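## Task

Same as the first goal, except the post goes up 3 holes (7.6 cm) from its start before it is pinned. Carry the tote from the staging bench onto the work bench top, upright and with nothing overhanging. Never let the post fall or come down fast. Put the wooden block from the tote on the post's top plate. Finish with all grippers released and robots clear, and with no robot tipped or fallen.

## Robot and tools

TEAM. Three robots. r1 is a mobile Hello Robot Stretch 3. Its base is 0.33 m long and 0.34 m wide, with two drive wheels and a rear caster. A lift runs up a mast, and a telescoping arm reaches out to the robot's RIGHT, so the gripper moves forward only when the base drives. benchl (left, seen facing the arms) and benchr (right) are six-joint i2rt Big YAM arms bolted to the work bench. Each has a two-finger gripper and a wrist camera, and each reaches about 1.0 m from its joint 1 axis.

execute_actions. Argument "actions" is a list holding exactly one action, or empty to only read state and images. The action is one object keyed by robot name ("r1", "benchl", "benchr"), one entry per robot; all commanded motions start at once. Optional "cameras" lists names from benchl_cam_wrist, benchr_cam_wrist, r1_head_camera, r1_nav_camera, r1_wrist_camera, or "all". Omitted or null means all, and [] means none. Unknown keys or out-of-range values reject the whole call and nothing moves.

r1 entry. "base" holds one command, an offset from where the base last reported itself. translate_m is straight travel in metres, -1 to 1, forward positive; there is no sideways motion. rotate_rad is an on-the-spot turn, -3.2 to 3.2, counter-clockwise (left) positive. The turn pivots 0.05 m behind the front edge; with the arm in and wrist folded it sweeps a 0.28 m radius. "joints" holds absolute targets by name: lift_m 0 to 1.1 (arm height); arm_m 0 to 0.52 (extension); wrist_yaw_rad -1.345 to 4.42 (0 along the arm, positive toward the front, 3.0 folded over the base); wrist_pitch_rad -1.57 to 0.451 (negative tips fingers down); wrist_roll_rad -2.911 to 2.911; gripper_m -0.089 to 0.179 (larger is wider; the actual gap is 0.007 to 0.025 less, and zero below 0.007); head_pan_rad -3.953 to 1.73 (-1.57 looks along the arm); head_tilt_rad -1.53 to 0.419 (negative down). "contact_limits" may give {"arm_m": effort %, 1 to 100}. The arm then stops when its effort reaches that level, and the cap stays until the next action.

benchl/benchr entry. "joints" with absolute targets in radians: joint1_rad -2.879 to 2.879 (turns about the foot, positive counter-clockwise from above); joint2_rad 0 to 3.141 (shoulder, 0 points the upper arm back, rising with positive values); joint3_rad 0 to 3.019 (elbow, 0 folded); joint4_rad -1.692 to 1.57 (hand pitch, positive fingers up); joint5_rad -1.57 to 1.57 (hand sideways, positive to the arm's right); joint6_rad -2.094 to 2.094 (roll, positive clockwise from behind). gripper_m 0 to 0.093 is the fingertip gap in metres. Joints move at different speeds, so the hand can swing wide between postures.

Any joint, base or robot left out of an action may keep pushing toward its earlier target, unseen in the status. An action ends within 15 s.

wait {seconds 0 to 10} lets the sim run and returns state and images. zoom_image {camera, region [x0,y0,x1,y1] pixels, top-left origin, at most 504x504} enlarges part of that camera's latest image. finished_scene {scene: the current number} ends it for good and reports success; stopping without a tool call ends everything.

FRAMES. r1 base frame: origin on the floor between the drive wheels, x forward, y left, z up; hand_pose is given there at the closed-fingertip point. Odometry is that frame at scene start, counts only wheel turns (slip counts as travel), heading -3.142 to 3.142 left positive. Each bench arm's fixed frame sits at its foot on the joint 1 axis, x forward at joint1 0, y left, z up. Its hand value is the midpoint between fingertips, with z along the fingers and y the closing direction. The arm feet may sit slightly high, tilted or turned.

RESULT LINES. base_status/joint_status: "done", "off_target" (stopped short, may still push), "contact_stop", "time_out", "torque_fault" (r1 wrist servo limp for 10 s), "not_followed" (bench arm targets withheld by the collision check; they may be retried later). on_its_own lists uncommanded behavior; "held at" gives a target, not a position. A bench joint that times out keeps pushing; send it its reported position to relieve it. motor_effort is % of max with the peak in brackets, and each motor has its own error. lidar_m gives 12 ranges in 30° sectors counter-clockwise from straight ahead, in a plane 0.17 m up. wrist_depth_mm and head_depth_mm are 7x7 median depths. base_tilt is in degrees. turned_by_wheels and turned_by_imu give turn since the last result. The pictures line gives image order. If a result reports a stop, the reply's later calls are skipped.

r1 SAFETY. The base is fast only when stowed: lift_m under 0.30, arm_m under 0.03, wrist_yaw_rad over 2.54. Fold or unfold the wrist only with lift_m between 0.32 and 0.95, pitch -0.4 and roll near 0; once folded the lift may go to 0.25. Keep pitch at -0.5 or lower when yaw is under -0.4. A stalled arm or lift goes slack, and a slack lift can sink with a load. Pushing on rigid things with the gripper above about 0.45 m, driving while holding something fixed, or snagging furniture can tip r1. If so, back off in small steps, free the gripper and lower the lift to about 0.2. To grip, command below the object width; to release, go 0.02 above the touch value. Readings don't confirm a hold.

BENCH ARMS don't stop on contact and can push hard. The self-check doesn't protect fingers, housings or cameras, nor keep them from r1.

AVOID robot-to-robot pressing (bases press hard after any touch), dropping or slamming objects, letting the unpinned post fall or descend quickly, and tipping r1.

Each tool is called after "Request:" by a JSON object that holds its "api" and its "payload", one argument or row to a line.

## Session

Request:
{"api": "execute_actions", "payload": {
  "actions": []
}}

Scene clock: 0.00 s.
r1.base_odometry: x=+0.000 y=+0.000 heading=+0.000 (m, m, rad; r1's odometry frame)
r1.turned_by_wheels: +0.000 (rad since the last result)
r1.turned_by_imu: +0.000 (rad since the last result)
r1.base_tilt: forward=-0.1 right=+1.2 (deg)
r1.lidar_m: 1.94 1.78 2.20 2.10 2.10 2.10 2.45 2.28 2.16 1.91 1.66 1.67
r1.head_depth_mm: 1651 1653 1667 1651 1656 1665 1660 / 1727 1811 1810 1815 1797 1811 1799 / 1821 1976 1971 1981 1989 1979 1939 / 1809 2202 2190 2196 2190 2202 2032 / 1815 2390 2439 2460 2457 2447 2036 / 1818 2418 2493 2538 2516 2513 2031 / 1827 2288 2246 2265 2283 2302 2018
r1.base_status: not commanded
r1.joint_positions: lift_m=+0.536 arm_m=+0.001 wrist_yaw_rad=+2.951 wrist_pitch_rad=-0.539 wrist_roll_rad=-0.018 gripper_m=+0.037 head_pan_rad=-0.009 head_tilt_rad=-0.021
r1.joint_status: not commanded
r1.motor_effort: left_wheel=+0 right_wheel=+0 lift_m=+28 arm_m=-1 wrist_yaw_rad=+0 wrist_pitch_rad=+4 wrist_roll_rad=+0 gripper_m=+0 head_pan_rad=+0 head_tilt_rad=+1 (%)
r1.hand_pose: x=+0.0181 y=+0.0577 z=+0.5225 quat_wxyz=(+0.252, +0.690, +0.125, +0.667) (m; r1's base frame)
r1.wrist_depth_mm: - - - - - - - / - - - - - - - / - - - - - - - / 909 922 972 989 - - - / 787 803 - 830 878 871 887 / 700 714 - 723 731 762 763 / 612 614 646 650 654 662 692
benchl.joint_positions: joint1_rad=-1.588 joint2_rad=+0.811 joint3_rad=+0.716 joint4_rad=-1.506 joint5_rad=-0.017 joint6_rad=+0.008 gripper_m=+0.094
benchl.joint_status: not commanded
benchl.hand: x=-0.0008 y=-0.1831 z=+0.1700 quat_wxyz=(+0.005, -0.716, -0.698, -0.017) (m; benchl's fixed frame)
benchr.joint_positions: joint1_rad=+1.577 joint2_rad=+0.799 joint3_rad=+0.686 joint4_rad=-1.496 joint5_rad=-0.007 joint6_rad=+0.007 gripper_m=+0.095
benchr.joint_status: not commanded
benchr.hand: x=-0.0020 y=+0.1763 z=+0.1605 quat_wxyz=(+0.016, +0.707, -0.707, +0.011) (m; benchr's fixed frame)
pictures: benchl_cam_wrist, benchr_cam_wrist, r1_head_camera (sideways: a quarter turn clockwise sets it upright), r1_nav_camera (sideways: a quarter turn counterclockwise sets it upright), r1_wrist_camera
camera_calibration (this result's frames):
r1_head_camera: T_world_to_cam=[[-0.0196383, -0.0220979, -0.999563, 1.31936], [0.0547434, 0.998232, -0.023144, 0.0342579], [0.998307, -0.055174, -0.0183939, -0.0296083], [0, 0, 0, 1]] pos_world=[0.0535927, -0.0066759, 1.31903]
r1_nav_camera: T_world_to_cam=[[0.0435767, -0.046713, 0.997957, -1.25094], [-0.0314293, -0.998476, -0.0453649, 0.10836], [0.998556, -0.0293883, -0.0449784, 0.00928235], [0, 0, 0, 1]] pos_world=[0.0486487, 0.0500324, 1.25372]
r1_wrist_camera: T_world_to_cam=[[0.983062, -0.173153, 0.0600654, -0.0421871], [-0.0728057, -0.669716, -0.73904, 0.456542], [0.168193, 0.722148, -0.670979, 0.471793], [0, 0, 0, 1]] pos_world=[-0.00464117, -0.0422562, 0.6565]
Images, in order (width x height): benchl_cam_wrist 504x504, benchr_cam_wrist 504x504, r1_head_camera 896x504, r1_nav_camera 672x504, r1_wrist_camera 644x364.

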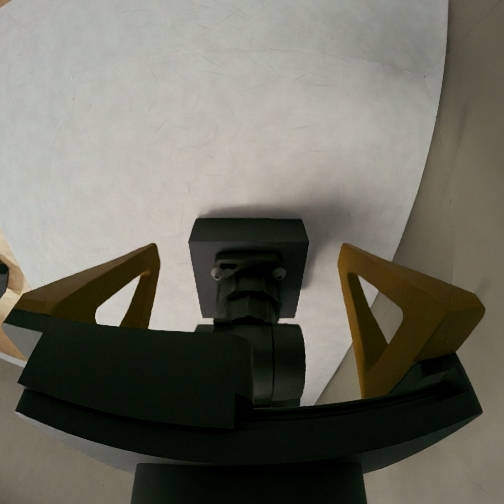

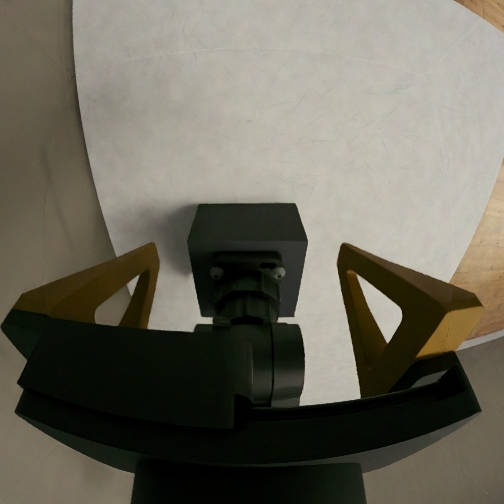

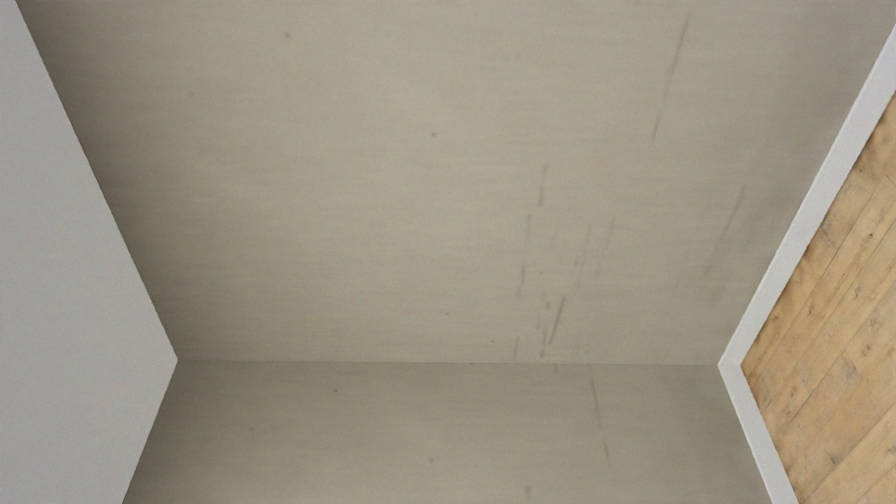

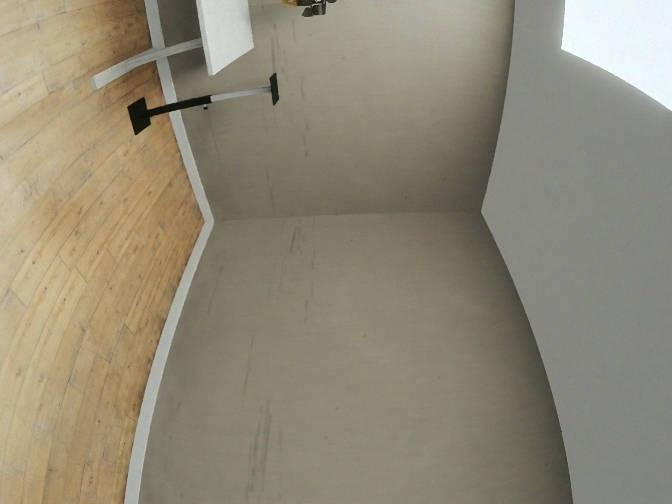

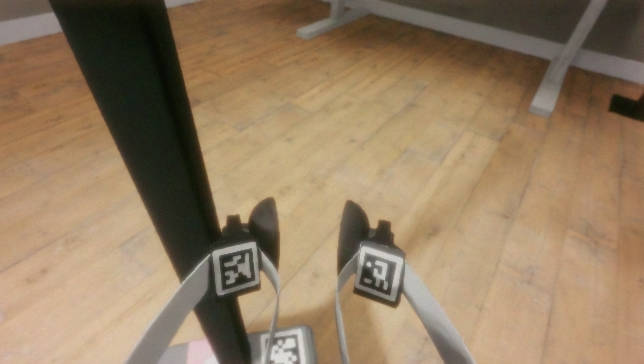

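Request:
{"api": "execute_actions", "payload": {
  "actions": [
    {"r1":{"joints":{"head_pan_rad":-2.6,"head_tilt_rad":-0.4,"lift_m":0.27,"wrist_pitch_rad":-0.4}},"benchr":{"joints":{"joint1_rad":1.4,"joint2_rad":1.3,"joint3_rad":1.4,"joint4_rad":-1.0}}}
  ],
  "cameras": ["r1_nav_camera","benchr_cam_wrist"]
}}

Request:
{"api": "execute_actions", "payload": {
  "actions": [
    {"r1":{"joints":{"head_pan_rad":0.6,"head_tilt_rad":-0.4}}}
  ],
  "cameras": ["r1_nav_camera","r1_head_camera"]
}}

Scene clock: 4.13 s.
r1.base_odometry: x=+0.000 y=+0.000 heading=+0.000 (m, m, rad; r1's odometry frame)
r1.turned_by_wheels: +0.000 (rad since the last result)
r1.turned_by_imu: +0.000 (rad since the last result)
r1.base_tilt: forward=+0.0 right=+1.3 (deg)
r1.lidar_m: 1.95 1.77 2.19 2.10 2.09 2.10 2.45 2.28 2.17 1.92 1.66 1.66
r1.head_depth_mm: 2374 2602 2807 3003 2252 1695 1356 / 2332 2496 2729 2913 2269 1701 1356 / 2278 2452 2577 2811 2250 1691 1354 / 2209 2346 2521 2767 2232 1677 1344 / 2141 2328 2414 2658 2230 1680 1341 / 2083 2258 2357 2602 2202 1664 1337 / 2034 2187 2288 2523 2195 1655 1328
r1.base_status: not commanded
r1.joint_positions: lift_m=+0.271 arm_m=+0.001 wrist_yaw_rad=+2.951 wrist_pitch_rad=-0.421 wrist_roll_rad=-0.018 gripper_m=+0.037 head_pan_rad=-2.593 head_tilt_rad=-0.395
r1.joint_status: all done
r1.motor_effort: left_wheel=+0(0) right_wheel=+0(0) lift_m=+13(25) arm_m=+0(1) wrist_yaw_rad=+0(0) wrist_pitch_rad=+6(7) wrist_roll_rad=+1(1) gripper_m=+1(1) head_pan_rad=-4(51) head_tilt_rad=-2(17) (%)
r1.hand_pose: x=+0.0213 y=+0.0740 z=+0.2827 quat_wxyz=(+0.212, +0.696, +0.083, +0.681) (m; r1's base frame)
r1.wrist_depth_mm: - - - - - - - / - - - - - - - / 801 - 864 904 922 961 - / 638 - 684 695 711 751 742 / 534 533 - 560 574 597 608 / 463 - - 473 495 502 515 / - - - 428 419 431 442
benchl.joint_positions: joint1_rad=-1.588 joint2_rad=+0.811 joint3_rad=+0.716 joint4_rad=-1.506 joint5_rad=-0.017 joint6_rad=+0.008 gripper_m=+0.094
benchl.joint_status: not commanded
benchl.hand: x=-0.0008 y=-0.1831 z=+0.1700 quat_wxyz=(+0.005, -0.716, -0.698, -0.017) (m; benchl's fixed frame)
benchr.joint_positions: joint1_rad=+1.403 joint2_rad=+1.295 joint3_rad=+1.350 joint4_rad=-1.008 joint5_rad=-0.007 joint6_rad=+0.007 gripper_m=+0.095
benchr.joint_status: all done
benchr.hand: x=+0.0842 y=+0.5008 z=+0.3342 quat_wxyz=(-0.229, +0.613, -0.729, -0.200) (m; benchr's fixed frame)
pictures: benchr_cam_wrist, r1_nav_camera (sideways: a quarter turn counterclockwise sets it upright)
camera_calibration (this result's frames):
benchr_cam_wrist: T_world_to_cam=[[0.985843, -0.167514, -0.00724296, 0.00355767], [-0.167503, -0.985869, 0.00207255, 0.512908], [-0.0074878, -0.00082999, -0.999972, 0.457289], [0, 0, 0, 1]] pos_world=[0.0858304, 0.506636, 0.456239]
r1_nav_camera: T_world_to_cam=[[-0.370173, -0.172055, 0.912891, -1.1372], [-0.48922, 0.871492, -0.034124, 0.0964988], [-0.789706, -0.459237, -0.406775, 0.491099], [0, 0, 0, 1]] pos_world=[0.0140719, -0.0542285, 1.2412]
Images, in order (width x height): benchr_cam_wrist 504x504, r1_nav_camera 672x504.

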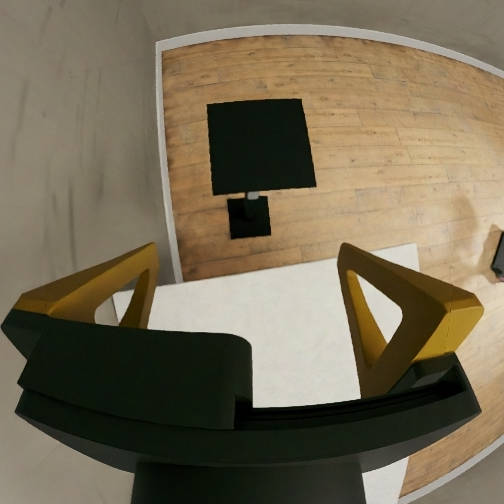

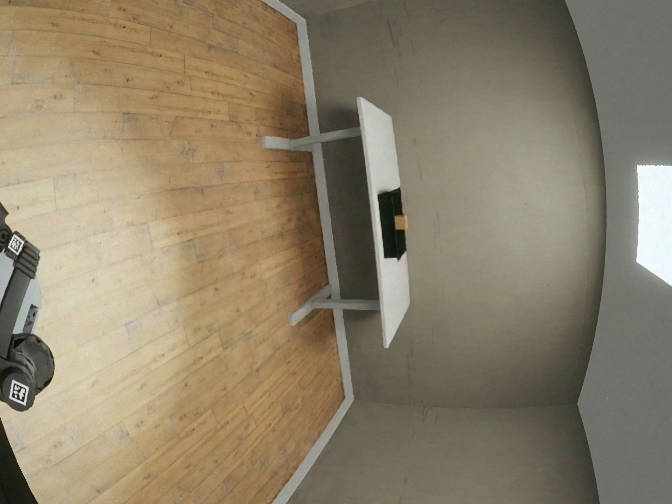

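Scene clock: 6.20 s.
r1.base_odometry: x=+0.000 y=+0.000 heading=+0.000 (m, m, rad; r1's odometry frame)
r1.turned_by_wheels: +0.000 (rad since the last result)
r1.turned_by_imu: +0.000 (rad since the last result)
r1.base_tilt: forward=+0.0 right=+1.3 (deg)
r1.lidar_m: 1.95 1.77 2.21 2.09 2.10 2.10 2.46 2.27 2.16 1.92 1.67 1.67
r1.head_depth_mm: 1985 2169 2322 2562 2289 1713 1360 / 1947 2105 2289 2496 2285 1694 1353 / 1922 2053 2204 2430 2260 1689 1348 / 1877 2008 2145 2336 2128 1676 1342 / 1828 1908 2105 1901 2137 1670 1345 / 1802 1924 2059 1874 2229 1658 1333 / 1753 1850 1967 1717 2193 1652 1328
r1.base_status: not commanded
r1.joint_positions: lift_m=+0.271 arm_m=+0.001 wrist_yaw_rad=+2.951 wrist_pitch_rad=-0.421 wrist_roll_rad=-0.018 gripper_m=+0.037 head_pan_rad=+0.593 head_tilt_rad=-0.395
r1.joint_status: all done
r1.motor_effort: left_wheel=+0(0) right_wheel=+0(0) lift_m=+14(14) arm_m=+0(0) wrist_yaw_rad=+0(0) wrist_pitch_rad=+7(7) wrist_roll_rad=+0(0) gripper_m=-1(0) head_pan_rad=+4(52) head_tilt_rad=-1(3) (%)
r1.hand_pose: x=+0.0213 y=+0.0740 z=+0.2827 quat_wxyz=(+0.212, +0.696, +0.083, +0.681) (m; r1's base frame)
r1.wrist_depth_mm: - - - - - - - / - - - - - - - / 789 - 847 886 947 938 998 / 650 - 692 682 713 727 750 / 528 532 - 576 586 595 618 / 466 - - 474 489 493 517 / - - - 429 420 432 437
benchl.joint_positions: joint1_rad=-1.588 joint2_rad=+0.811 joint3_rad=+0.716 joint4_rad=-1.506 joint5_rad=-0.017 joint6_rad=+0.008 gripper_m=+0.094
benchl.joint_status: not commanded
benchl.hand: x=-0.0008 y=-0.1831 z=+0.1700 quat_wxyz=(+0.005, -0.716, -0.698, -0.017) (m; benchl's fixed frame)
benchr.joint_positions: joint1_rad=+1.403 joint2_rad=+1.295 joint3_rad=+1.350 joint4_rad=-1.008 joint5_rad=-0.007 joint6_rad=+0.007 gripper_m=+0.095
benchr.joint_status: not commanded
benchr.hand: x=+0.0842 y=+0.5008 z=+0.3342 quat_wxyz=(-0.229, +0.613, -0.729, -0.200) (m; benchr's fixed frame)
pictures: r1_head_camera (sideways: a quarter turn clockwise sets it upright), r1_nav_camera (sideways: a quarter turn counterclockwise sets it upright)
camera_calibration (this result's frames):
r1_head_camera: T_world_to_cam=[[-0.305581, -0.232691, -0.923296, 1.22134], [-0.529819, 0.847251, -0.0381731, 0.0573748], [0.791146, 0.477515, -0.382188, 0.445176], [0, 0, 0, 1]] pos_world=[0.051416, 0.0230048, 1.29999]
r1_nav_camera: T_world_to_cam=[[0.362382, 0.188256, 0.912819, -1.14158], [0.527065, -0.84914, -0.0341175, 0.0902909], [0.768688, 0.493479, -0.406936, 0.481802], [0, 0, 0, 1]] pos_world=[-0.00425766, 0.0538195, 1.2412]
Images, in order (width x height): r1_head_camera 896x504, r1_nav_camera 672x504.

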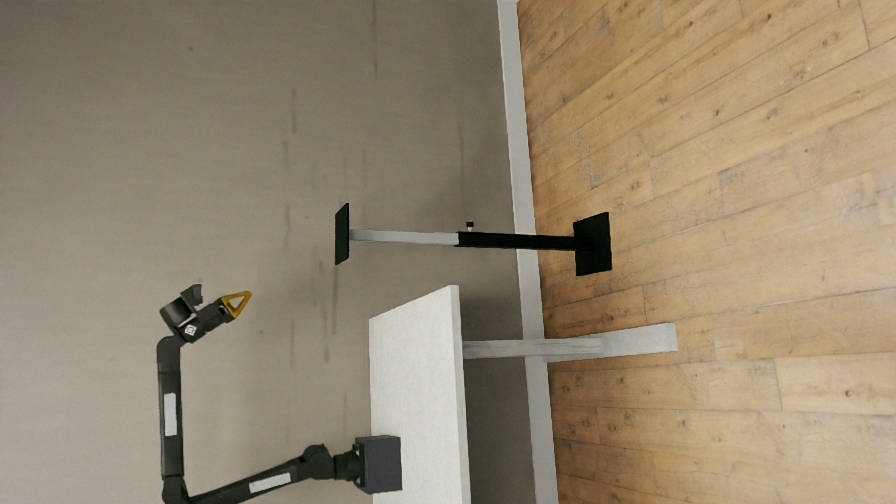

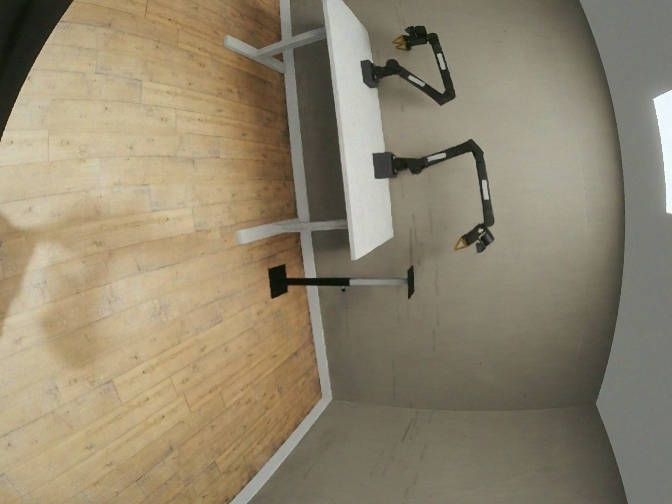

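Request:
{"api": "execute_actions", "payload": {
  "actions": [
    {"r1":{"base":{"rotate_rad":0.08}},"benchr":{"joints":{"joint1_rad":1.36,"joint2_rad":1.5,"joint3_rad":0.6,"joint4_rad":1.0,"joint6_rad":1.57}}}
  ],
  "cameras": []
}}

Request:
{"api": "execute_actions", "payload": {
  "actions": [
    {"r1":{"base":{"translate_m":1.0}},"benchr":{"joints":{"joint2_rad":2.0,"joint3_rad":0.68,"joint4_rad":1.32}}}
  ],
  "cameras": ["benchr_cam_wrist"]
}}

Request:
{"api": "execute_actions", "payload": {
  "actions": [
    {"r1":{"base":{"translate_m":0.63}}}
  ],
  "cameras": []
}}

Request:
{"api": "execute_actions", "payload": {
  "actions": [
    {"r1":{"base":{"rotate_rad":-2.478},"joints":{"head_pan_rad":-1.57,"head_tilt_rad":-0.9}}}
  ],
  "cameras": []
}}

Request:
{"api": "execute_actions", "payload": {
  "actions": [
    {"r1":{"base":{"translate_m":-0.45}}}
  ],
  "cameras": ["r1_head_camera"]
}}

Scene clock: 11.90 s.
r1.base_odometry: x=+0.000 y=+0.000 heading=+0.080 (m, m, rad; r1's odometry frame)
r1.turned_by_wheels: +0.080 (rad since the last result)
r1.turned_by_imu: +0.080 (rad since the last result)
r1.base_tilt: forward=-0.1 right=+1.3 (deg)
r1.lidar_m: 2.05 1.77 2.09 2.31 2.10 2.11 2.58 2.28 2.16 1.84 1.67 1.68
r1.head_depth_mm: 1914 2066 2243 2442 2267 1711 1367 / 1898 2045 2194 2398 2271 1694 1360 / 1868 2019 2151 2341 2151 1688 1349 / 1836 1966 2139 2307 2229 1686 1341 / 1830 1959 2098 1889 2027 1681 1342 / 1794 1858 2027 1830 2212 1666 1334 / 1777 1909 2027 1868 2202 1663 1332
r1.base_status: done
r1.joint_positions: lift_m=+0.271 arm_m=+0.001 wrist_yaw_rad=+2.951 wrist_pitch_rad=-0.420 wrist_roll_rad=-0.018 gripper_m=+0.037 head_pan_rad=+0.593 head_tilt_rad=-0.396
r1.joint_status: not commanded
r1.motor_effort: left_wheel=-3(10) right_wheel=+4(10) lift_m=+14(13) arm_m=-1(0) wrist_yaw_rad=+0(0) wrist_pitch_rad=+6(7) wrist_roll_rad=+0(0) gripper_m=+1(1) head_pan_rad=+4(4) head_tilt_rad=-1(2) (%)
r1.hand_pose: x=+0.0213 y=+0.0740 z=+0.2827 quat_wxyz=(+0.212, +0.696, +0.083, +0.681) (m; r1's base frame)
r1.wrist_depth_mm: - - - - - - - / - - - - - - - / 820 - 885 856 946 980 994 / 646 - 682 687 728 737 757 / 529 534 - 561 587 595 596 / 461 - - 474 493 502 514 / - - - 427 417 426 437
benchl.joint_positions: joint1_rad=-1.588 joint2_rad=+0.811 joint3_rad=+0.716 joint4_rad=-1.506 joint5_rad=-0.017 joint6_rad=+0.008 gripper_m=+0.094
benchl.joint_status: not commanded
benchl.hand: x=-0.0008 y=-0.1831 z=+0.1700 quat_wxyz=(+0.005, -0.716, -0.698, -0.017) (m; benchl's fixed frame)
benchr.joint_positions: joint1_rad=+1.364 joint2_rad=+1.506 joint3_rad=+0.610 joint4_rad=+0.986 joint5_rad=-0.007 joint6_rad=+1.557 gripper_m=+0.095
benchr.joint_status: all done
benchr.hand: x=+0.1117 y=+0.5374 z=+0.2367 quat_wxyz=(-0.079, -0.062, -0.672, -0.734) (m; benchr's fixed frame)
pictures: none
No camera images: the call's "cameras" was empty. Leave "cameras" out to get every camera's image.

Scene clock: 17.03 s.
r1.base_odometry: x=+0.997 y=+0.080 heading=+0.080 (m, m, rad; r1's odometry frame)
r1.turned_by_wheels: +0.000 (rad since the last result)
r1.turned_by_imu: +0.000 (rad since the last result)
r1.base_tilt: forward=+0.0 right=+1.3 (deg)
r1.lidar_m: 1.26 1.43 1.03 1.75 2.74 2.75 3.25 2.91 1.78 1.13 1.03 1.03
r1.head_depth_mm: 1242 1336 1442 1574 1715 1714 1359 / 1225 1317 1411 1548 1685 1691 1360 / 1205 1292 1402 1523 1666 1695 1345 / 1185 1275 1383 1493 1630 1675 1345 / 1171 1260 1355 1467 1601 1674 1336 / 1157 1241 1336 1434 1572 1619 1308 / 1147 1222 1319 1383 1534 1615 1337
r1.base_status: done
r1.joint_positions: lift_m=+0.271 arm_m=+0.001 wrist_yaw_rad=+2.951 wrist_pitch_rad=-0.420 wrist_roll_rad=-0.018 gripper_m=+0.037 head_pan_rad=+0.593 head_tilt_rad=-0.396
r1.joint_status: not commanded
r1.motor_effort: left_wheel=-3(8) right_wheel=+4(11) lift_m=+14(14) arm_m=-1(1) wrist_yaw_rad=+0(0) wrist_pitch_rad=+6(6) wrist_roll_rad=+0(0) gripper_m=+1(2) head_pan_rad=+4(4) head_tilt_rad=-1(2) (%)
r1.hand_pose: x=+0.0213 y=+0.0740 z=+0.2828 quat_wxyz=(+0.212, +0.696, +0.083, +0.681) (m; r1's base frame)
r1.wrist_depth_mm: - - - - - - - / - - - - - - - / 813 - 860 890 922 964 997 / 644 - 691 695 705 731 771 / 532 534 - 561 589 599 605 / 463 - - 479 491 500 511 / - - - 430 424 435 435
benchl.joint_positions: joint1_rad=-1.588 joint2_rad=+0.811 joint3_rad=+0.716 joint4_rad=-1.506 joint5_rad=-0.017 joint6_rad=+0.008 gripper_m=+0.094
benchl.joint_status: not commanded
benchl.hand: x=-0.0008 y=-0.1831 z=+0.1700 quat_wxyz=(+0.005, -0.716, -0.698, -0.017) (m; benchl's fixed frame)
benchr.joint_positions: joint1_rad=+1.364 joint2_rad=+2.000 joint3_rad=+0.658 joint4_rad=+1.305 joint5_rad=-0.007 joint6_rad=+1.559 gripper_m=+0.095
benchr.joint_status: all done
benchr.hand: x=+0.1168 y=+0.5616 z=+0.0654 quat_wxyz=(-0.073, -0.067, -0.717, -0.690) (m; benchr's fixed frame)
pictures: benchr_cam_wrist
camera_calibration (this result's frames):
benchr_cam_wrist: T_world_to_cam=[[0.00620846, -0.0403228, -0.999167, 0.0875319], [-0.91257, -0.408777, 0.0108264, 0.341148], [-0.408873, 0.911743, -0.0393353, -0.339637], [0, 0, 0, 1]] pos_world=[0.171909, 0.452645, 0.0704059]
Images, in order (width x height): benchr_cam_wrist 504x504.

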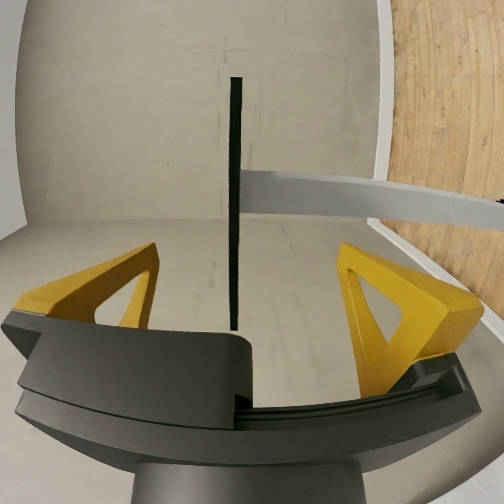

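Scene clock: 20.97 s.
r1.base_odometry: x=+1.625 y=+0.130 heading=+0.079 (m, m, rad; r1's odometry frame)
r1.turned_by_wheels: +0.000 (rad since the last result)
r1.turned_by_imu: +0.000 (rad since the last result)
r1.base_tilt: forward=+0.0 right=+1.3 (deg)
r1.lidar_m: 0.76 0.94 0.95 0.78 2.28 3.15 3.86 3.46 1.08 0.69 0.62 0.63
r1.head_depth_mm: 803 863 937 1018 1118 1227 1274 / 790 851 921 1004 1103 1224 1318 / 780 838 908 988 1081 1194 1301 / 773 827 895 968 1061 1171 1276 / 762 817 880 952 1043 1147 1262 / 752 804 867 937 1023 1125 1235 / 742 792 856 927 1006 1107 1221
r1.base_status: done
r1.joint_positions: lift_m=+0.271 arm_m=+0.001 wrist_yaw_rad=+2.951 wrist_pitch_rad=-0.420 wrist_roll_rad=-0.018 gripper_m=+0.037 head_pan_rad=+0.593 head_tilt_rad=-0.396
r1.joint_status: not commanded
r1.motor_effort: left_wheel=-3(7) right_wheel=+4(11) lift_m=+14(14) arm_m=+0(1) wrist_yaw_rad=+0(0) wrist_pitch_rad=+6(7) wrist_roll_rad=+1(0) gripper_m=+1(0) head_pan_rad=+4(4) head_tilt_rad=-1(1) (%)
r1.hand_pose: x=+0.0213 y=+0.0740 z=+0.2828 quat_wxyz=(+0.212, +0.696, +0.083, +0.681) (m; r1's base frame)
r1.wrist_depth_mm: - - - - 952 839 711 / - - - - - 876 762 / 810 - 846 892 957 901 774 / 643 - 669 692 695 732 761 / 526 534 - 567 588 603 604 / 466 - - 473 496 505 511 / - - - 426 420 434 443
benchl.joint_positions: joint1_rad=-1.588 joint2_rad=+0.811 joint3_rad=+0.716 joint4_rad=-1.506 joint5_rad=-0.017 joint6_rad=+0.008 gripper_m=+0.094
benchl.joint_status: not commanded
benchl.hand: x=-0.0008 y=-0.1831 z=+0.1700 quat_wxyz=(+0.005, -0.716, -0.698, -0.017) (m; benchl's fixed frame)
benchr.joint_positions: joint1_rad=+1.364 joint2_rad=+2.000 joint3_rad=+0.658 joint4_rad=+1.305 joint5_rad=-0.007 joint6_rad=+1.559 gripper_m=+0.095
benchr.joint_status: not commanded
benchr.hand: x=+0.1168 y=+0.5616 z=+0.0654 quat_wxyz=(-0.073, -0.067, -0.717, -0.690) (m; benchr's fixed frame)
pictures: none
No camera images: the call's "cameras" was empty. Leave "cameras" out to get every camera's image.

Scene clock: 23.77 s.
r1.base_odometry: x=+1.625 y=+0.130 heading=-2.398 (m, m, rad; r1's odometry frame)
r1.turned_by_wheels: -2.478 (rad since the last result)
r1.turned_by_imu: -2.477 (rad since the last result)
r1.base_tilt: forward=+0.0 right=+1.3 (deg)
r1.lidar_m: 2.83 0.92 0.65 0.62 0.64 0.85 0.94 0.97 0.78 2.22 3.20 3.86
r1.head_depth_mm: 1522 1120 1152 1549 1379 1239 1105 / 1505 1109 1834 1659 1421 1237 1099 / 1479 1147 1873 1638 1406 1228 1130 / 2755 2439 1975 1626 1398 1229 1143 / 2719 2434 1954 1632 1402 1220 1089 / 2711 2407 1939 1615 1386 1208 1079 / 2732 2376 1915 1611 1373 1199 1071
r1.base_status: done
r1.joint_positions: lift_m=+0.271 arm_m=+0.001 wrist_yaw_rad=+2.951 wrist_pitch_rad=-0.420 wrist_roll_rad=-0.018 gripper_m=+0.037 head_pan_rad=-1.563 head_tilt_rad=-0.890
r1.joint_status: all done
r1.motor_effort: left_wheel=+4(13) right_wheel=-4(9) lift_m=+14(14) arm_m=+0(0) wrist_yaw_rad=+0(0) wrist_pitch_rad=+6(6) wrist_roll_rad=+0(0) gripper_m=+2(1) head_pan_rad=-4(51) head_tilt_rad=-3(24) (%)
r1.hand_pose: x=+0.0213 y=+0.0740 z=+0.2828 quat_wxyz=(+0.212, +0.696, +0.083, +0.681) (m; r1's base frame)
r1.wrist_depth_mm: 532 - 600 628 668 711 760 / 576 - 647 692 748 786 872 / 624 - 709 750 827 882 922 / 642 - 673 702 725 741 771 / 538 529 - 570 589 593 600 / 459 - - 473 491 498 513 / - - - 430 417 428 439
benchl.joint_positions: joint1_rad=-1.588 joint2_rad=+0.811 joint3_rad=+0.716 joint4_rad=-1.506 joint5_rad=-0.017 joint6_rad=+0.008 gripper_m=+0.094
benchl.joint_status: not commanded
benchl.hand: x=-0.0008 y=-0.1831 z=+0.1700 quat_wxyz=(+0.005, -0.716, -0.698, -0.017) (m; benchl's fixed frame)
benchr.joint_positions: joint1_rad=+1.364 joint2_rad=+2.000 joint3_rad=+0.658 joint4_rad=+1.305 joint5_rad=-0.007 joint6_rad=+1.559 gripper_m=+0.095
benchr.joint_status: not commanded
benchr.hand: x=+0.1168 y=+0.5616 z=+0.0654 quat_wxyz=(-0.073, -0.067, -0.717, -0.690) (m; benchr's fixed frame)
pictures: none
No camera images: the call's "cameras" was empty. Leave "cameras" out to get every camera's image.

Scene clock: 27.13 s.
r1.base_odometry: x=+1.956 y=+0.434 heading=-2.398 (m, m, rad; r1's odometry frame)
r1.turned_by_wheels: +0.000 (rad since the last result)
r1.turned_by_imu: +0.000 (rad since the last result)
r1.base_tilt: forward=+0.0 right=+1.3 (deg)
r1.lidar_m: 2.76 0.89 0.63 0.60 0.62 0.52 0.49 0.51 0.67 0.59 3.24 4.27
r1.head_depth_mm: 1165 1076 1111 1181 1185 1156 1083 / 1405 1108 1515 1545 1388 1229 1094 / 793 715 715 1563 1402 1226 1127 / 1455 1084 1118 1398 1366 1224 1140 / 1438 1076 1851 1630 1401 1214 1095 / 1434 1066 1834 1628 1380 1217 1073 / 2735 2316 1860 1601 1378 1205 1076
r1.base_status: done
r1.joint_positions: lift_m=+0.271 arm_m=+0.001 wrist_yaw_rad=+2.951 wrist_pitch_rad=-0.420 wrist_roll_rad=-0.018 gripper_m=+0.037 head_pan_rad=-1.563 head_tilt_rad=-0.890
r1.joint_status: not commanded
r1.motor_effort: left_wheel=+4(8) right_wheel=-4(11) lift_m=+14(14) arm_m=-1(1) wrist_yaw_rad=+0(0) wrist_pitch_rad=+6(6) wrist_roll_rad=+0(1) gripper_m=+0(0) head_pan_rad=-4(4) head_tilt_rad=-3(3) (%)
r1.hand_pose: x=+0.0213 y=+0.0740 z=+0.2828 quat_wxyz=(+0.212, +0.696, +0.083, +0.681) (m; r1's base frame)
r1.wrist_depth_mm: 522 - 584 603 651 693 764 / 560 - 631 669 727 754 839 / 603 - 694 754 788 860 909 / 637 - 693 698 721 732 769 / 527 528 - 566 593 581 617 / 462 - - 474 492 499 514 / - - - 428 421 436 441
benchl.joint_positions: joint1_rad=-1.588 joint2_rad=+0.811 joint3_rad=+0.716 joint4_rad=-1.506 joint5_rad=-0.017 joint6_rad=+0.008 gripper_m=+0.094
benchl.joint_status: not commanded
benchl.hand: x=-0.0008 y=-0.1831 z=+0.1700 quat_wxyz=(+0.005, -0.716, -0.698, -0.017) (m; benchl's fixed frame)
benchr.joint_positions: joint1_rad=+1.364 joint2_rad=+2.000 joint3_rad=+0.658 joint4_rad=+1.305 joint5_rad=-0.007 joint6_rad=+1.559 gripper_m=+0.095
benchr.joint_status: not commanded
benchr.hand: x=+0.1168 y=+0.5616 z=+0.0654 quat_wxyz=(-0.073, -0.067, -0.717, -0.690) (m; benchr's fixed frame)
pictures: r1_head_camera (sideways: a quarter turn clockwise sets it upright)
camera_calibration (this result's frames):
r1_head_camera: T_world_to_cam=[[-0.0280482, 0.7753, -0.63097, 0.838559], [0.998756, -0.00429991, -0.0496807, 0.0630033], [-0.0412306, -0.631579, -0.774215, 0.96025], [0, 0, 0, 1]] pos_world=[0.000186805, -0.0433899, 1.27568]
Images, in order (width x height): r1_head_camera 896x504.

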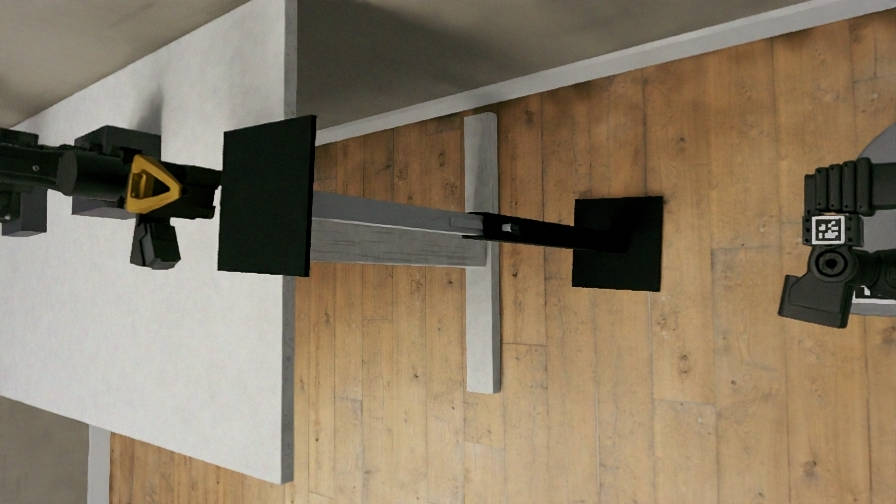

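Request:
{"api": "execute_actions", "payload": {
  "actions": [
    {"r1":{"base":{"translate_m":-0.043},"joints":{"lift_m":0.36}},"benchr":{"joints":{"joint2_rad":2.06,"joint3_rad":0.95,"joint4_rad":1.15}}}
  ],
  "cameras": []
}}

Request:
{"api": "execute_actions", "payload": {
  "actions": [
    {"r1":{"joints":{"wrist_yaw_rad":0.02,"gripper_m":0.06}}}
  ],
  "cameras": []
}}

Request:
{"api": "execute_actions", "payload": {
  "actions": [
    {"r1":{"joints":{"wrist_pitch_rad":0,"wrist_roll_rad":0,"arm_m":0.09}}}
  ],
  "cameras": ["r1_head_camera","r1_wrist_camera","benchr_cam_wrist"]
}}

Scene clock: 29.87 s.
r1.base_odometry: x=+1.988 y=+0.463 heading=-2.398 (m, m, rad; r1's odometry frame)
r1.turned_by_wheels: +0.000 (rad since the last result)
r1.turned_by_imu: +0.000 (rad since the last result)
r1.base_tilt: forward=+0.0 right=+1.3 (deg)
r1.lidar_m: 2.73 0.89 0.63 0.60 0.62 0.47 0.45 0.46 0.61 0.59 3.24 4.32
r1.head_depth_mm: 1065 1035 1014 1078 1079 1086 1057 / 1369 1110 1387 1491 1362 1239 1096 / 1023 1025 1824 1642 1400 1224 - / 1448 689 714 1396 1330 1226 - / 1434 1078 1845 1624 1390 1216 1071 / 1417 1068 1837 1603 1387 1206 1073 / 2684 1097 1817 1597 1381 1205 1071
r1.base_status: done
r1.joint_positions: lift_m=+0.359 arm_m=+0.001 wrist_yaw_rad=+2.951 wrist_pitch_rad=-0.420 wrist_roll_rad=-0.018 gripper_m=+0.037 head_pan_rad=-1.563 head_tilt_rad=-0.890
r1.joint_status: all done
r1.motor_effort: left_wheel=+4(10) right_wheel=-4(10) lift_m=+38(36) arm_m=+0(1) wrist_yaw_rad=+0(0) wrist_pitch_rad=+6(6) wrist_roll_rad=+0(0) gripper_m=-1(1) head_pan_rad=-4(4) head_tilt_rad=-3(3) (%)
r1.hand_pose: x=+0.0213 y=+0.0741 z=+0.3717 quat_wxyz=(+0.212, +0.696, +0.083, +0.681) (m; r1's base frame)
r1.wrist_depth_mm: 527 - 575 614 642 677 754 / 561 - 630 672 708 776 840 / 608 - 685 740 810 866 925 / 653 - 767 785 867 890 915 / 643 669 - 684 734 735 741 / 560 566 - 583 600 607 628 / 488 501 - 514 517 526 544
benchl.joint_positions: joint1_rad=-1.588 joint2_rad=+0.811 joint3_rad=+0.716 joint4_rad=-1.506 joint5_rad=-0.017 joint6_rad=+0.008 gripper_m=+0.094
benchl.joint_status: not commanded
benchl.hand: x=-0.0008 y=-0.1831 z=+0.1700 quat_wxyz=(+0.005, -0.716, -0.698, -0.017) (m; benchl's fixed frame)
benchr.joint_positions: joint1_rad=+1.364 joint2_rad=+2.050 joint3_rad=+0.906 joint4_rad=+1.156 joint5_rad=-0.007 joint6_rad=+1.559 gripper_m=+0.095
benchr.joint_status: all done
benchr.hand: x=+0.1346 y=+0.6470 z=+0.0902 quat_wxyz=(-0.075, -0.066, -0.700, -0.707) (m; benchr's fixed frame)
pictures: none
No camera images: the call's "cameras" was empty. Leave "cameras" out to get every camera's image.

Scene clock: 32.33 s.
r1.base_odometry: x=+1.988 y=+0.463 heading=-2.398 (m, m, rad; r1's odometry frame)
r1.turned_by_wheels: +0.000 (rad since the last result)
r1.turned_by_imu: +0.000 (rad since the last result)
r1.base_tilt: forward=+0.0 right=+1.4 (deg)
r1.lidar_m: 2.74 0.89 0.63 0.60 0.62 0.47 0.45 0.46 0.61 0.59 3.23 4.30
r1.head_depth_mm: 1064 1035 1013 1082 1084 1089 1054 / 1371 1107 1384 1502 1361 1235 1094 / 1018 1025 1821 1642 1410 1234 - / 1455 690 716 1398 1331 1245 - / 1444 1076 1836 1620 1387 1218 1102 / 1422 1067 1832 1609 1381 1216 1078 / 2673 1093 1813 1604 1379 1207 1071
r1.base_status: not commanded
r1.joint_positions: lift_m=+0.359 arm_m=+0.001 wrist_yaw_rad=+0.024 wrist_pitch_rad=-0.420 wrist_roll_rad=-0.018 gripper_m=+0.060 head_pan_rad=-1.563 head_tilt_rad=-0.890
r1.joint_status: all done
r1.motor_effort: left_wheel=+4(4) right_wheel=-4(3) lift_m=+37(37) arm_m=+0(1) wrist_yaw_rad=-3(3) wrist_pitch_rad=+6(6) wrist_roll_rad=+0(0) gripper_m=+0(79) head_pan_rad=-4(4) head_tilt_rad=-3(3) (%)
r1.hand_pose: x=-0.0162 y=-0.3702 z=+0.3717 quat_wxyz=(+0.700, +0.157, -0.683, -0.138) (m; r1's base frame)
r1.wrist_depth_mm: - - - 629 - 726 486 / - - - 693 - 720 477 / 979 - - 770 - 720 477 / 797 796 824 802 850 701 471 / 646 671 710 656 750 672 475 / 553 574 555 555 577 583 472 / 488 492 499 503 520 530 451
benchl.joint_positions: joint1_rad=-1.588 joint2_rad=+0.811 joint3_rad=+0.716 joint4_rad=-1.506 joint5_rad=-0.017 joint6_rad=+0.008 gripper_m=+0.094
benchl.joint_status: not commanded
benchl.hand: x=-0.0008 y=-0.1831 z=+0.1700 quat_wxyz=(+0.005, -0.716, -0.698, -0.017) (m; benchl's fixed frame)
benchr.joint_positions: joint1_rad=+1.364 joint2_rad=+2.050 joint3_rad=+0.906 joint4_rad=+1.156 joint5_rad=-0.007 joint6_rad=+1.559 gripper_m=+0.095
benchr.joint_status: not commanded
benchr.hand: x=+0.1346 y=+0.6470 z=+0.0902 quat_wxyz=(-0.075, -0.066, -0.700, -0.707) (m; benchr's fixed frame)
pictures: none
No camera images: the call's "cameras" was empty. Leave "cameras" out to get every camera's image.

Scene clock: 34.20 s.
r1.base_odometry: x=+1.988 y=+0.463 heading=-2.398 (m, m, rad; r1's odometry frame)
r1.turned_by_wheels: +0.000 (rad since the last result)
r1.turned_by_imu: +0.000 (rad since the last result)
r1.base_tilt: forward=+0.0 right=+1.3 (deg)
r1.lidar_m: 2.75 0.89 0.63 0.60 0.62 0.47 0.45 0.46 0.61 0.59 3.23 4.30
r1.head_depth_mm: 1067 1040 1017 1078 1080 1087 1056 / 1363 1105 1382 1505 1359 1237 1096 / 1019 1020 1823 1645 1409 1255 - / 1445 689 713 1394 1324 - 1106 / 1444 1070 1833 1631 1395 1215 1094 / 1427 1063 1812 1620 1387 1212 1078 / 2618 1094 1825 1603 1377 1199 1072
r1.base_status: not commanded
r1.joint_positions: lift_m=+0.359 arm_m=+0.090 wrist_yaw_rad=+0.023 wrist_pitch_rad=-0.024 wrist_roll_rad=-0.004 gripper_m=+0.060 head_pan_rad=-1.563 head_tilt_rad=-0.890
r1.joint_status: all done
r1.motor_effort: left_wheel=+4(4) right_wheel=-3(4) lift_m=+37(37) arm_m=+3(2) wrist_yaw_rad=-3(3) wrist_pitch_rad=+8(8) wrist_roll_rad=+2(3) gripper_m=+0(0) head_pan_rad=-3(4) head_tilt_rad=-3(3) (%)
r1.hand_pose: x=-0.0157 y=-0.4902 z=+0.4679 quat_wxyz=(+0.709, +0.017, -0.705, -0.001) (m; r1's base frame)
r1.wrist_depth_mm: - - 748 547 655 632 483 / - - - 580 - 697 469 / - - - 255 - 698 475 / - - - 267 - 699 476 / - - - 277 - 685 468 / 936 967 928 657 910 690 469 / 744 731 696 697 735 629 466
benchl.joint_positions: joint1_rad=-1.588 joint2_rad=+0.811 joint3_rad=+0.716 joint4_rad=-1.506 joint5_rad=-0.017 joint6_rad=+0.008 gripper_m=+0.094
benchl.joint_status: not commanded
benchl.hand: x=-0.0008 y=-0.1831 z=+0.1700 quat_wxyz=(+0.005, -0.716, -0.698, -0.017) (m; benchl's fixed frame)
benchr.joint_positions: joint1_rad=+1.364 joint2_rad=+2.050 joint3_rad=+0.906 joint4_rad=+1.156 joint5_rad=-0.007 joint6_rad=+1.559 gripper_m=+0.095
benchr.joint_status: not commanded
benchr.hand: x=+0.1346 y=+0.6470 z=+0.0902 quat_wxyz=(-0.075, -0.066, -0.700, -0.707) (m; benchr's fixed frame)
pictures: benchr_cam_wrist, r1_head_camera (sideways: a quarter turn clockwise sets it upright), r1_wrist_camera
camera_calibration (this result's frames):
benchr_cam_wrist: T_world_to_cam=[[0.0158387, 0.00753089, -0.999846, 0.0835131], [-0.91254, -0.408612, -0.0175333, 0.394568], [-0.408681, 0.912677, 0.000400373, -0.413446], [0, 0, 0, 1]] pos_world=[0.189769, 0.537939, 0.0905838]
r1_head_camera: T_world_to_cam=[[-0.0280168, 0.775301, -0.63097, 0.838558], [0.998756, -0.00434039, -0.0496807, 0.0630033], [-0.0412562, -0.631577, -0.774215, 0.96025], [0, 0, 0, 1]] pos_world=[0.000185046, -0.0433897, 1.27568]
r1_wrist_camera: T_world_to_cam=[[-0.998864, -0.00736442, 0.0470863, -0.0442602], [-0.0475552, 0.219076, -0.974548, 0.593039], [-0.00313849, -0.97568, -0.219177, -0.209804], [0, 0, 0, 1]] pos_world=[-0.0166662, -0.334948, 0.534045]
Images, in order (width x height): benchr_cam_wrist 504x504, r1_head_camera 896x504, r1_wrist_camera 644x364.

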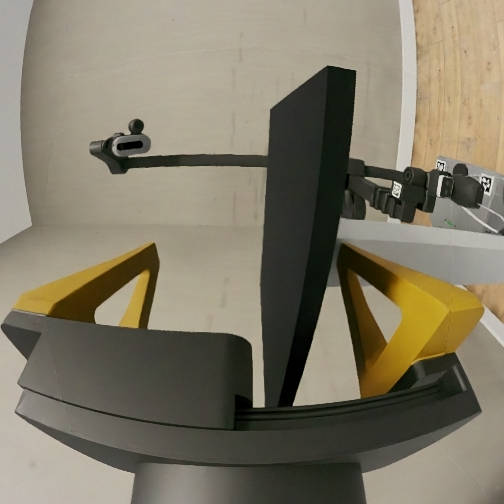

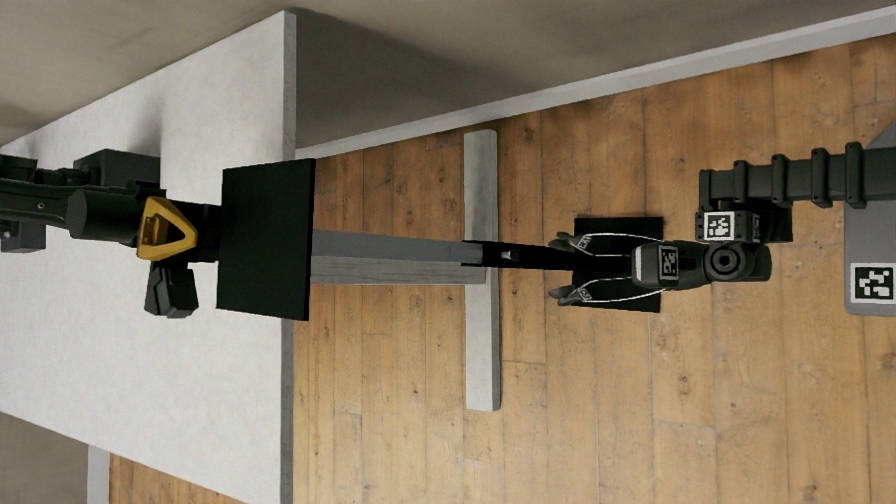

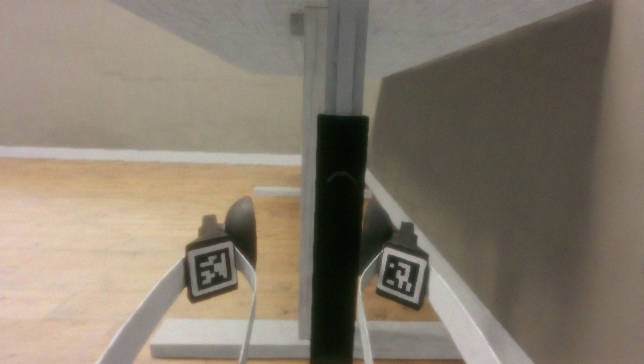

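Request:
{"api": "execute_actions", "payload": {
  "actions": [
    {"r1":{"base":{"translate_m":-0.016},"joints":{"lift_m":0.369}},"benchr":{"joints":{"joint2_rad":2.095,"joint4_rad":1.18}}}
  ],
  "cameras": []
}}

Request:
{"api": "execute_actions", "payload": {
  "actions": [
    {"r1":{"joints":{"arm_m":0.165,"gripper_m":0.05}},"benchr":{"joints":{"gripper_m":0}}}
  ],
  "cameras": ["r1_head_camera","r1_wrist_camera","benchr_cam_wrist"]
}}

Scene clock: 36.70 s.
r1.base_odometry: x=+1.999 y=+0.474 heading=-2.398 (m, m, rad; r1's odometry frame)
r1.turned_by_wheels: +0.000 (rad since the last result)
r1.turned_by_imu: +0.000 (rad since the last result)
r1.base_tilt: forward=+0.0 right=+1.3 (deg)
r1.lidar_m: 2.73 0.89 0.63 0.60 0.62 0.45 0.43 0.44 0.59 0.59 3.24 4.31
r1.head_depth_mm: 1023 1028 984 1042 1044 1048 1029 / 1352 1107 1338 1435 1358 1220 1098 / 1097 1059 1822 1645 1411 1253 - / 1315 687 714 1507 1372 - 1107 / 1436 1074 1803 1614 1388 1215 1095 / 1420 1063 1826 1615 1392 1214 1076 / 2685 1056 1817 1601 1377 1210 1072
r1.base_status: done
r1.joint_positions: lift_m=+0.368 arm_m=+0.090 wrist_yaw_rad=+0.023 wrist_pitch_rad=-0.023 wrist_roll_rad=-0.004 gripper_m=+0.060 head_pan_rad=-1.563 head_tilt_rad=-0.890
r1.joint_status: all done
r1.motor_effort: left_wheel=+4(7) right_wheel=-3(9) lift_m=+37(36) arm_m=+3(3) wrist_yaw_rad=-2(2) wrist_pitch_rad=+7(8) wrist_roll_rad=+2(2) gripper_m=+1(1) head_pan_rad=-4(3) head_tilt_rad=-4(3) (%)
r1.hand_pose: x=-0.0157 y=-0.4902 z=+0.4771 quat_wxyz=(+0.709, +0.016, -0.705, +0.000) (m; r1's base frame)
r1.wrist_depth_mm: - - 680 513 620 599 459 / - - - 593 - 682 463 / - - - 603 - 671 457 / - - - 266 - 674 451 / - - - 276 - 662 453 / 964 985 967 288 929 654 445 / 763 713 718 299 760 613 446
benchl.joint_positions: joint1_rad=-1.588 joint2_rad=+0.811 joint3_rad=+0.716 joint4_rad=-1.506 joint5_rad=-0.017 joint6_rad=+0.008 gripper_m=+0.094
benchl.joint_status: not commanded
benchl.hand: x=-0.0008 y=-0.1831 z=+0.1700 quat_wxyz=(+0.005, -0.716, -0.698, -0.017) (m; benchl's fixed frame)
benchr.joint_positions: joint1_rad=+1.364 joint2_rad=+2.057 joint3_rad=+0.906 joint4_rad=+1.173 joint5_rad=-0.007 joint6_rad=+1.559 gripper_m=+0.095
benchr.joint_status: all done
benchr.hand: x=+0.1346 y=+0.6466 z=+0.0898 quat_wxyz=(-0.075, -0.065, -0.696, -0.711) (m; benchr's fixed frame)
pictures: none
No camera images: the call's "cameras" was empty. Leave "cameras" out to get every camera's image.

Scene clock: 38.43 s.
r1.base_odometry: x=+1.999 y=+0.474 heading=-2.398 (m, m, rad; r1's odometry frame)
r1.turned_by_wheels: +0.000 (rad since the last result)
r1.turned_by_imu: +0.000 (rad since the last result)
r1.base_tilt: forward=-0.1 right=+1.3 (deg)
r1.lidar_m: 2.73 0.89 0.63 0.60 0.62 0.45 0.43 0.44 0.59 0.59 3.25 4.32
r1.head_depth_mm: 1028 1028 981 1041 1046 1047 1028 / 1355 1105 1343 1454 1357 1223 1092 / 1103 1061 1826 1642 1402 1226 - / 1385 690 713 1504 1390 1179 1111 / 1435 1072 1804 1636 1383 1219 1097 / 1426 1064 1828 1625 1380 1214 1078 / 2677 1056 1815 1605 1372 1204 1074
r1.base_status: not commanded
r1.joint_positions: lift_m=+0.368 arm_m=+0.165 wrist_yaw_rad=+0.022 wrist_pitch_rad=-0.023 wrist_roll_rad=-0.004 gripper_m=+0.050 head_pan_rad=-1.563 head_tilt_rad=-0.890
r1.joint_status: all done
r1.motor_effort: left_wheel=+4(4) right_wheel=-4(4) lift_m=+37(37) arm_m=+3(3) wrist_yaw_rad=-2(2) wrist_pitch_rad=+7(8) wrist_roll_rad=+2(2) gripper_m=+0(46) head_pan_rad=-3(4) head_tilt_rad=-3(3) (%)
r1.hand_pose: x=-0.0157 y=-0.5652 z=+0.4771 quat_wxyz=(+0.709, +0.016, -0.705, +0.000) (m; r1's base frame)
r1.wrist_depth_mm: - - 670 174 631 595 455 / - - - 182 - 671 454 / - - - 183 - 671 459 / - - - 186 - 660 445 / - - - 188 - 652 446 / 974 967 945 201 924 661 450 / 746 780 766 211 791 613 443
benchl.joint_positions: joint1_rad=-1.588 joint2_rad=+0.811 joint3_rad=+0.716 joint4_rad=-1.506 joint5_rad=-0.017 joint6_rad=+0.008 gripper_m=+0.094
benchl.joint_status: not commanded
benchl.hand: x=-0.0008 y=-0.1831 z=+0.1700 quat_wxyz=(+0.005, -0.716, -0.698, -0.017) (m; benchl's fixed frame)
benchr.joint_positions: joint1_rad=+1.364 joint2_rad=+2.083 joint3_rad=+0.908 joint4_rad=+1.171 joint5_rad=-0.007 joint6_rad=+1.581 gripper_m=+0.006
benchr.joint_status: gripper_m off_target (ended at +0.006, target +0.000)
benchr.hand: x=+0.1344 y=+0.6461 z=+0.0736 quat_wxyz=(-0.066, -0.074, -0.705, -0.703) (m; benchr's fixed frame)
pictures: benchr_cam_wrist, r1_head_camera (sideways: a quarter turn clockwise sets it upright), r1_wrist_camera
camera_calibration (this result's frames):
benchr_cam_wrist: T_world_to_cam=[[-0.00913287, -0.00377512, -0.999951, 0.0775161], [-0.912599, -0.408736, 0.00987816, 0.391784], [-0.408754, 0.912645, 0.000287763, -0.412623], [0, 0, 0, 1]] pos_world=[0.189589, 0.537007, 0.073761]
r1_head_camera: T_world_to_cam=[[-0.0280167, 0.775301, -0.63097, 0.838558], [0.998756, -0.00434051, -0.0496807, 0.0630033], [-0.0412562, -0.631577, -0.774215, 0.96025], [0, 0, 0, 1]] pos_world=[0.000185041, -0.0433897, 1.27568]
r1_wrist_camera: T_world_to_cam=[[-0.998869, -0.00719948, 0.047006, -0.0451463], [-0.0474429, 0.218416, -0.974702, 0.618117], [-0.00324949, -0.975829, -0.21851, -0.281396], [0, 0, 0, 1]] pos_world=[-0.0166843, -0.409926, 0.543114]
Images, in order (width x height): benchr_cam_wrist 504x504, r1_head_camera 896x504, r1_wrist_camera 644x364.

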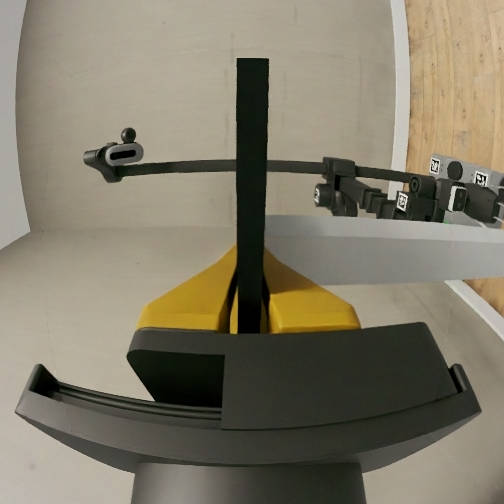

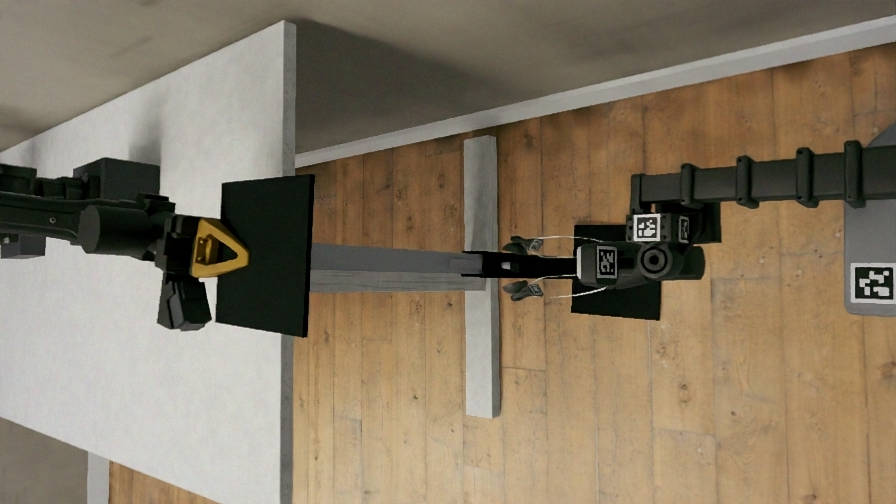

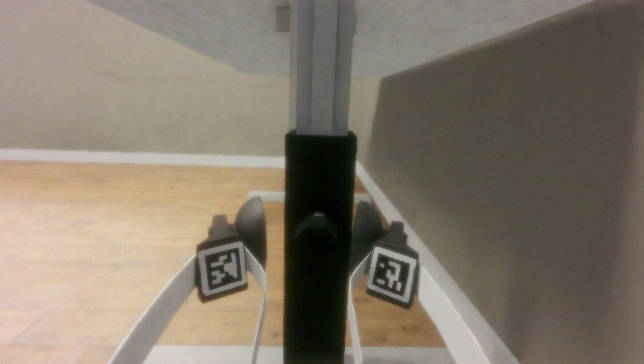

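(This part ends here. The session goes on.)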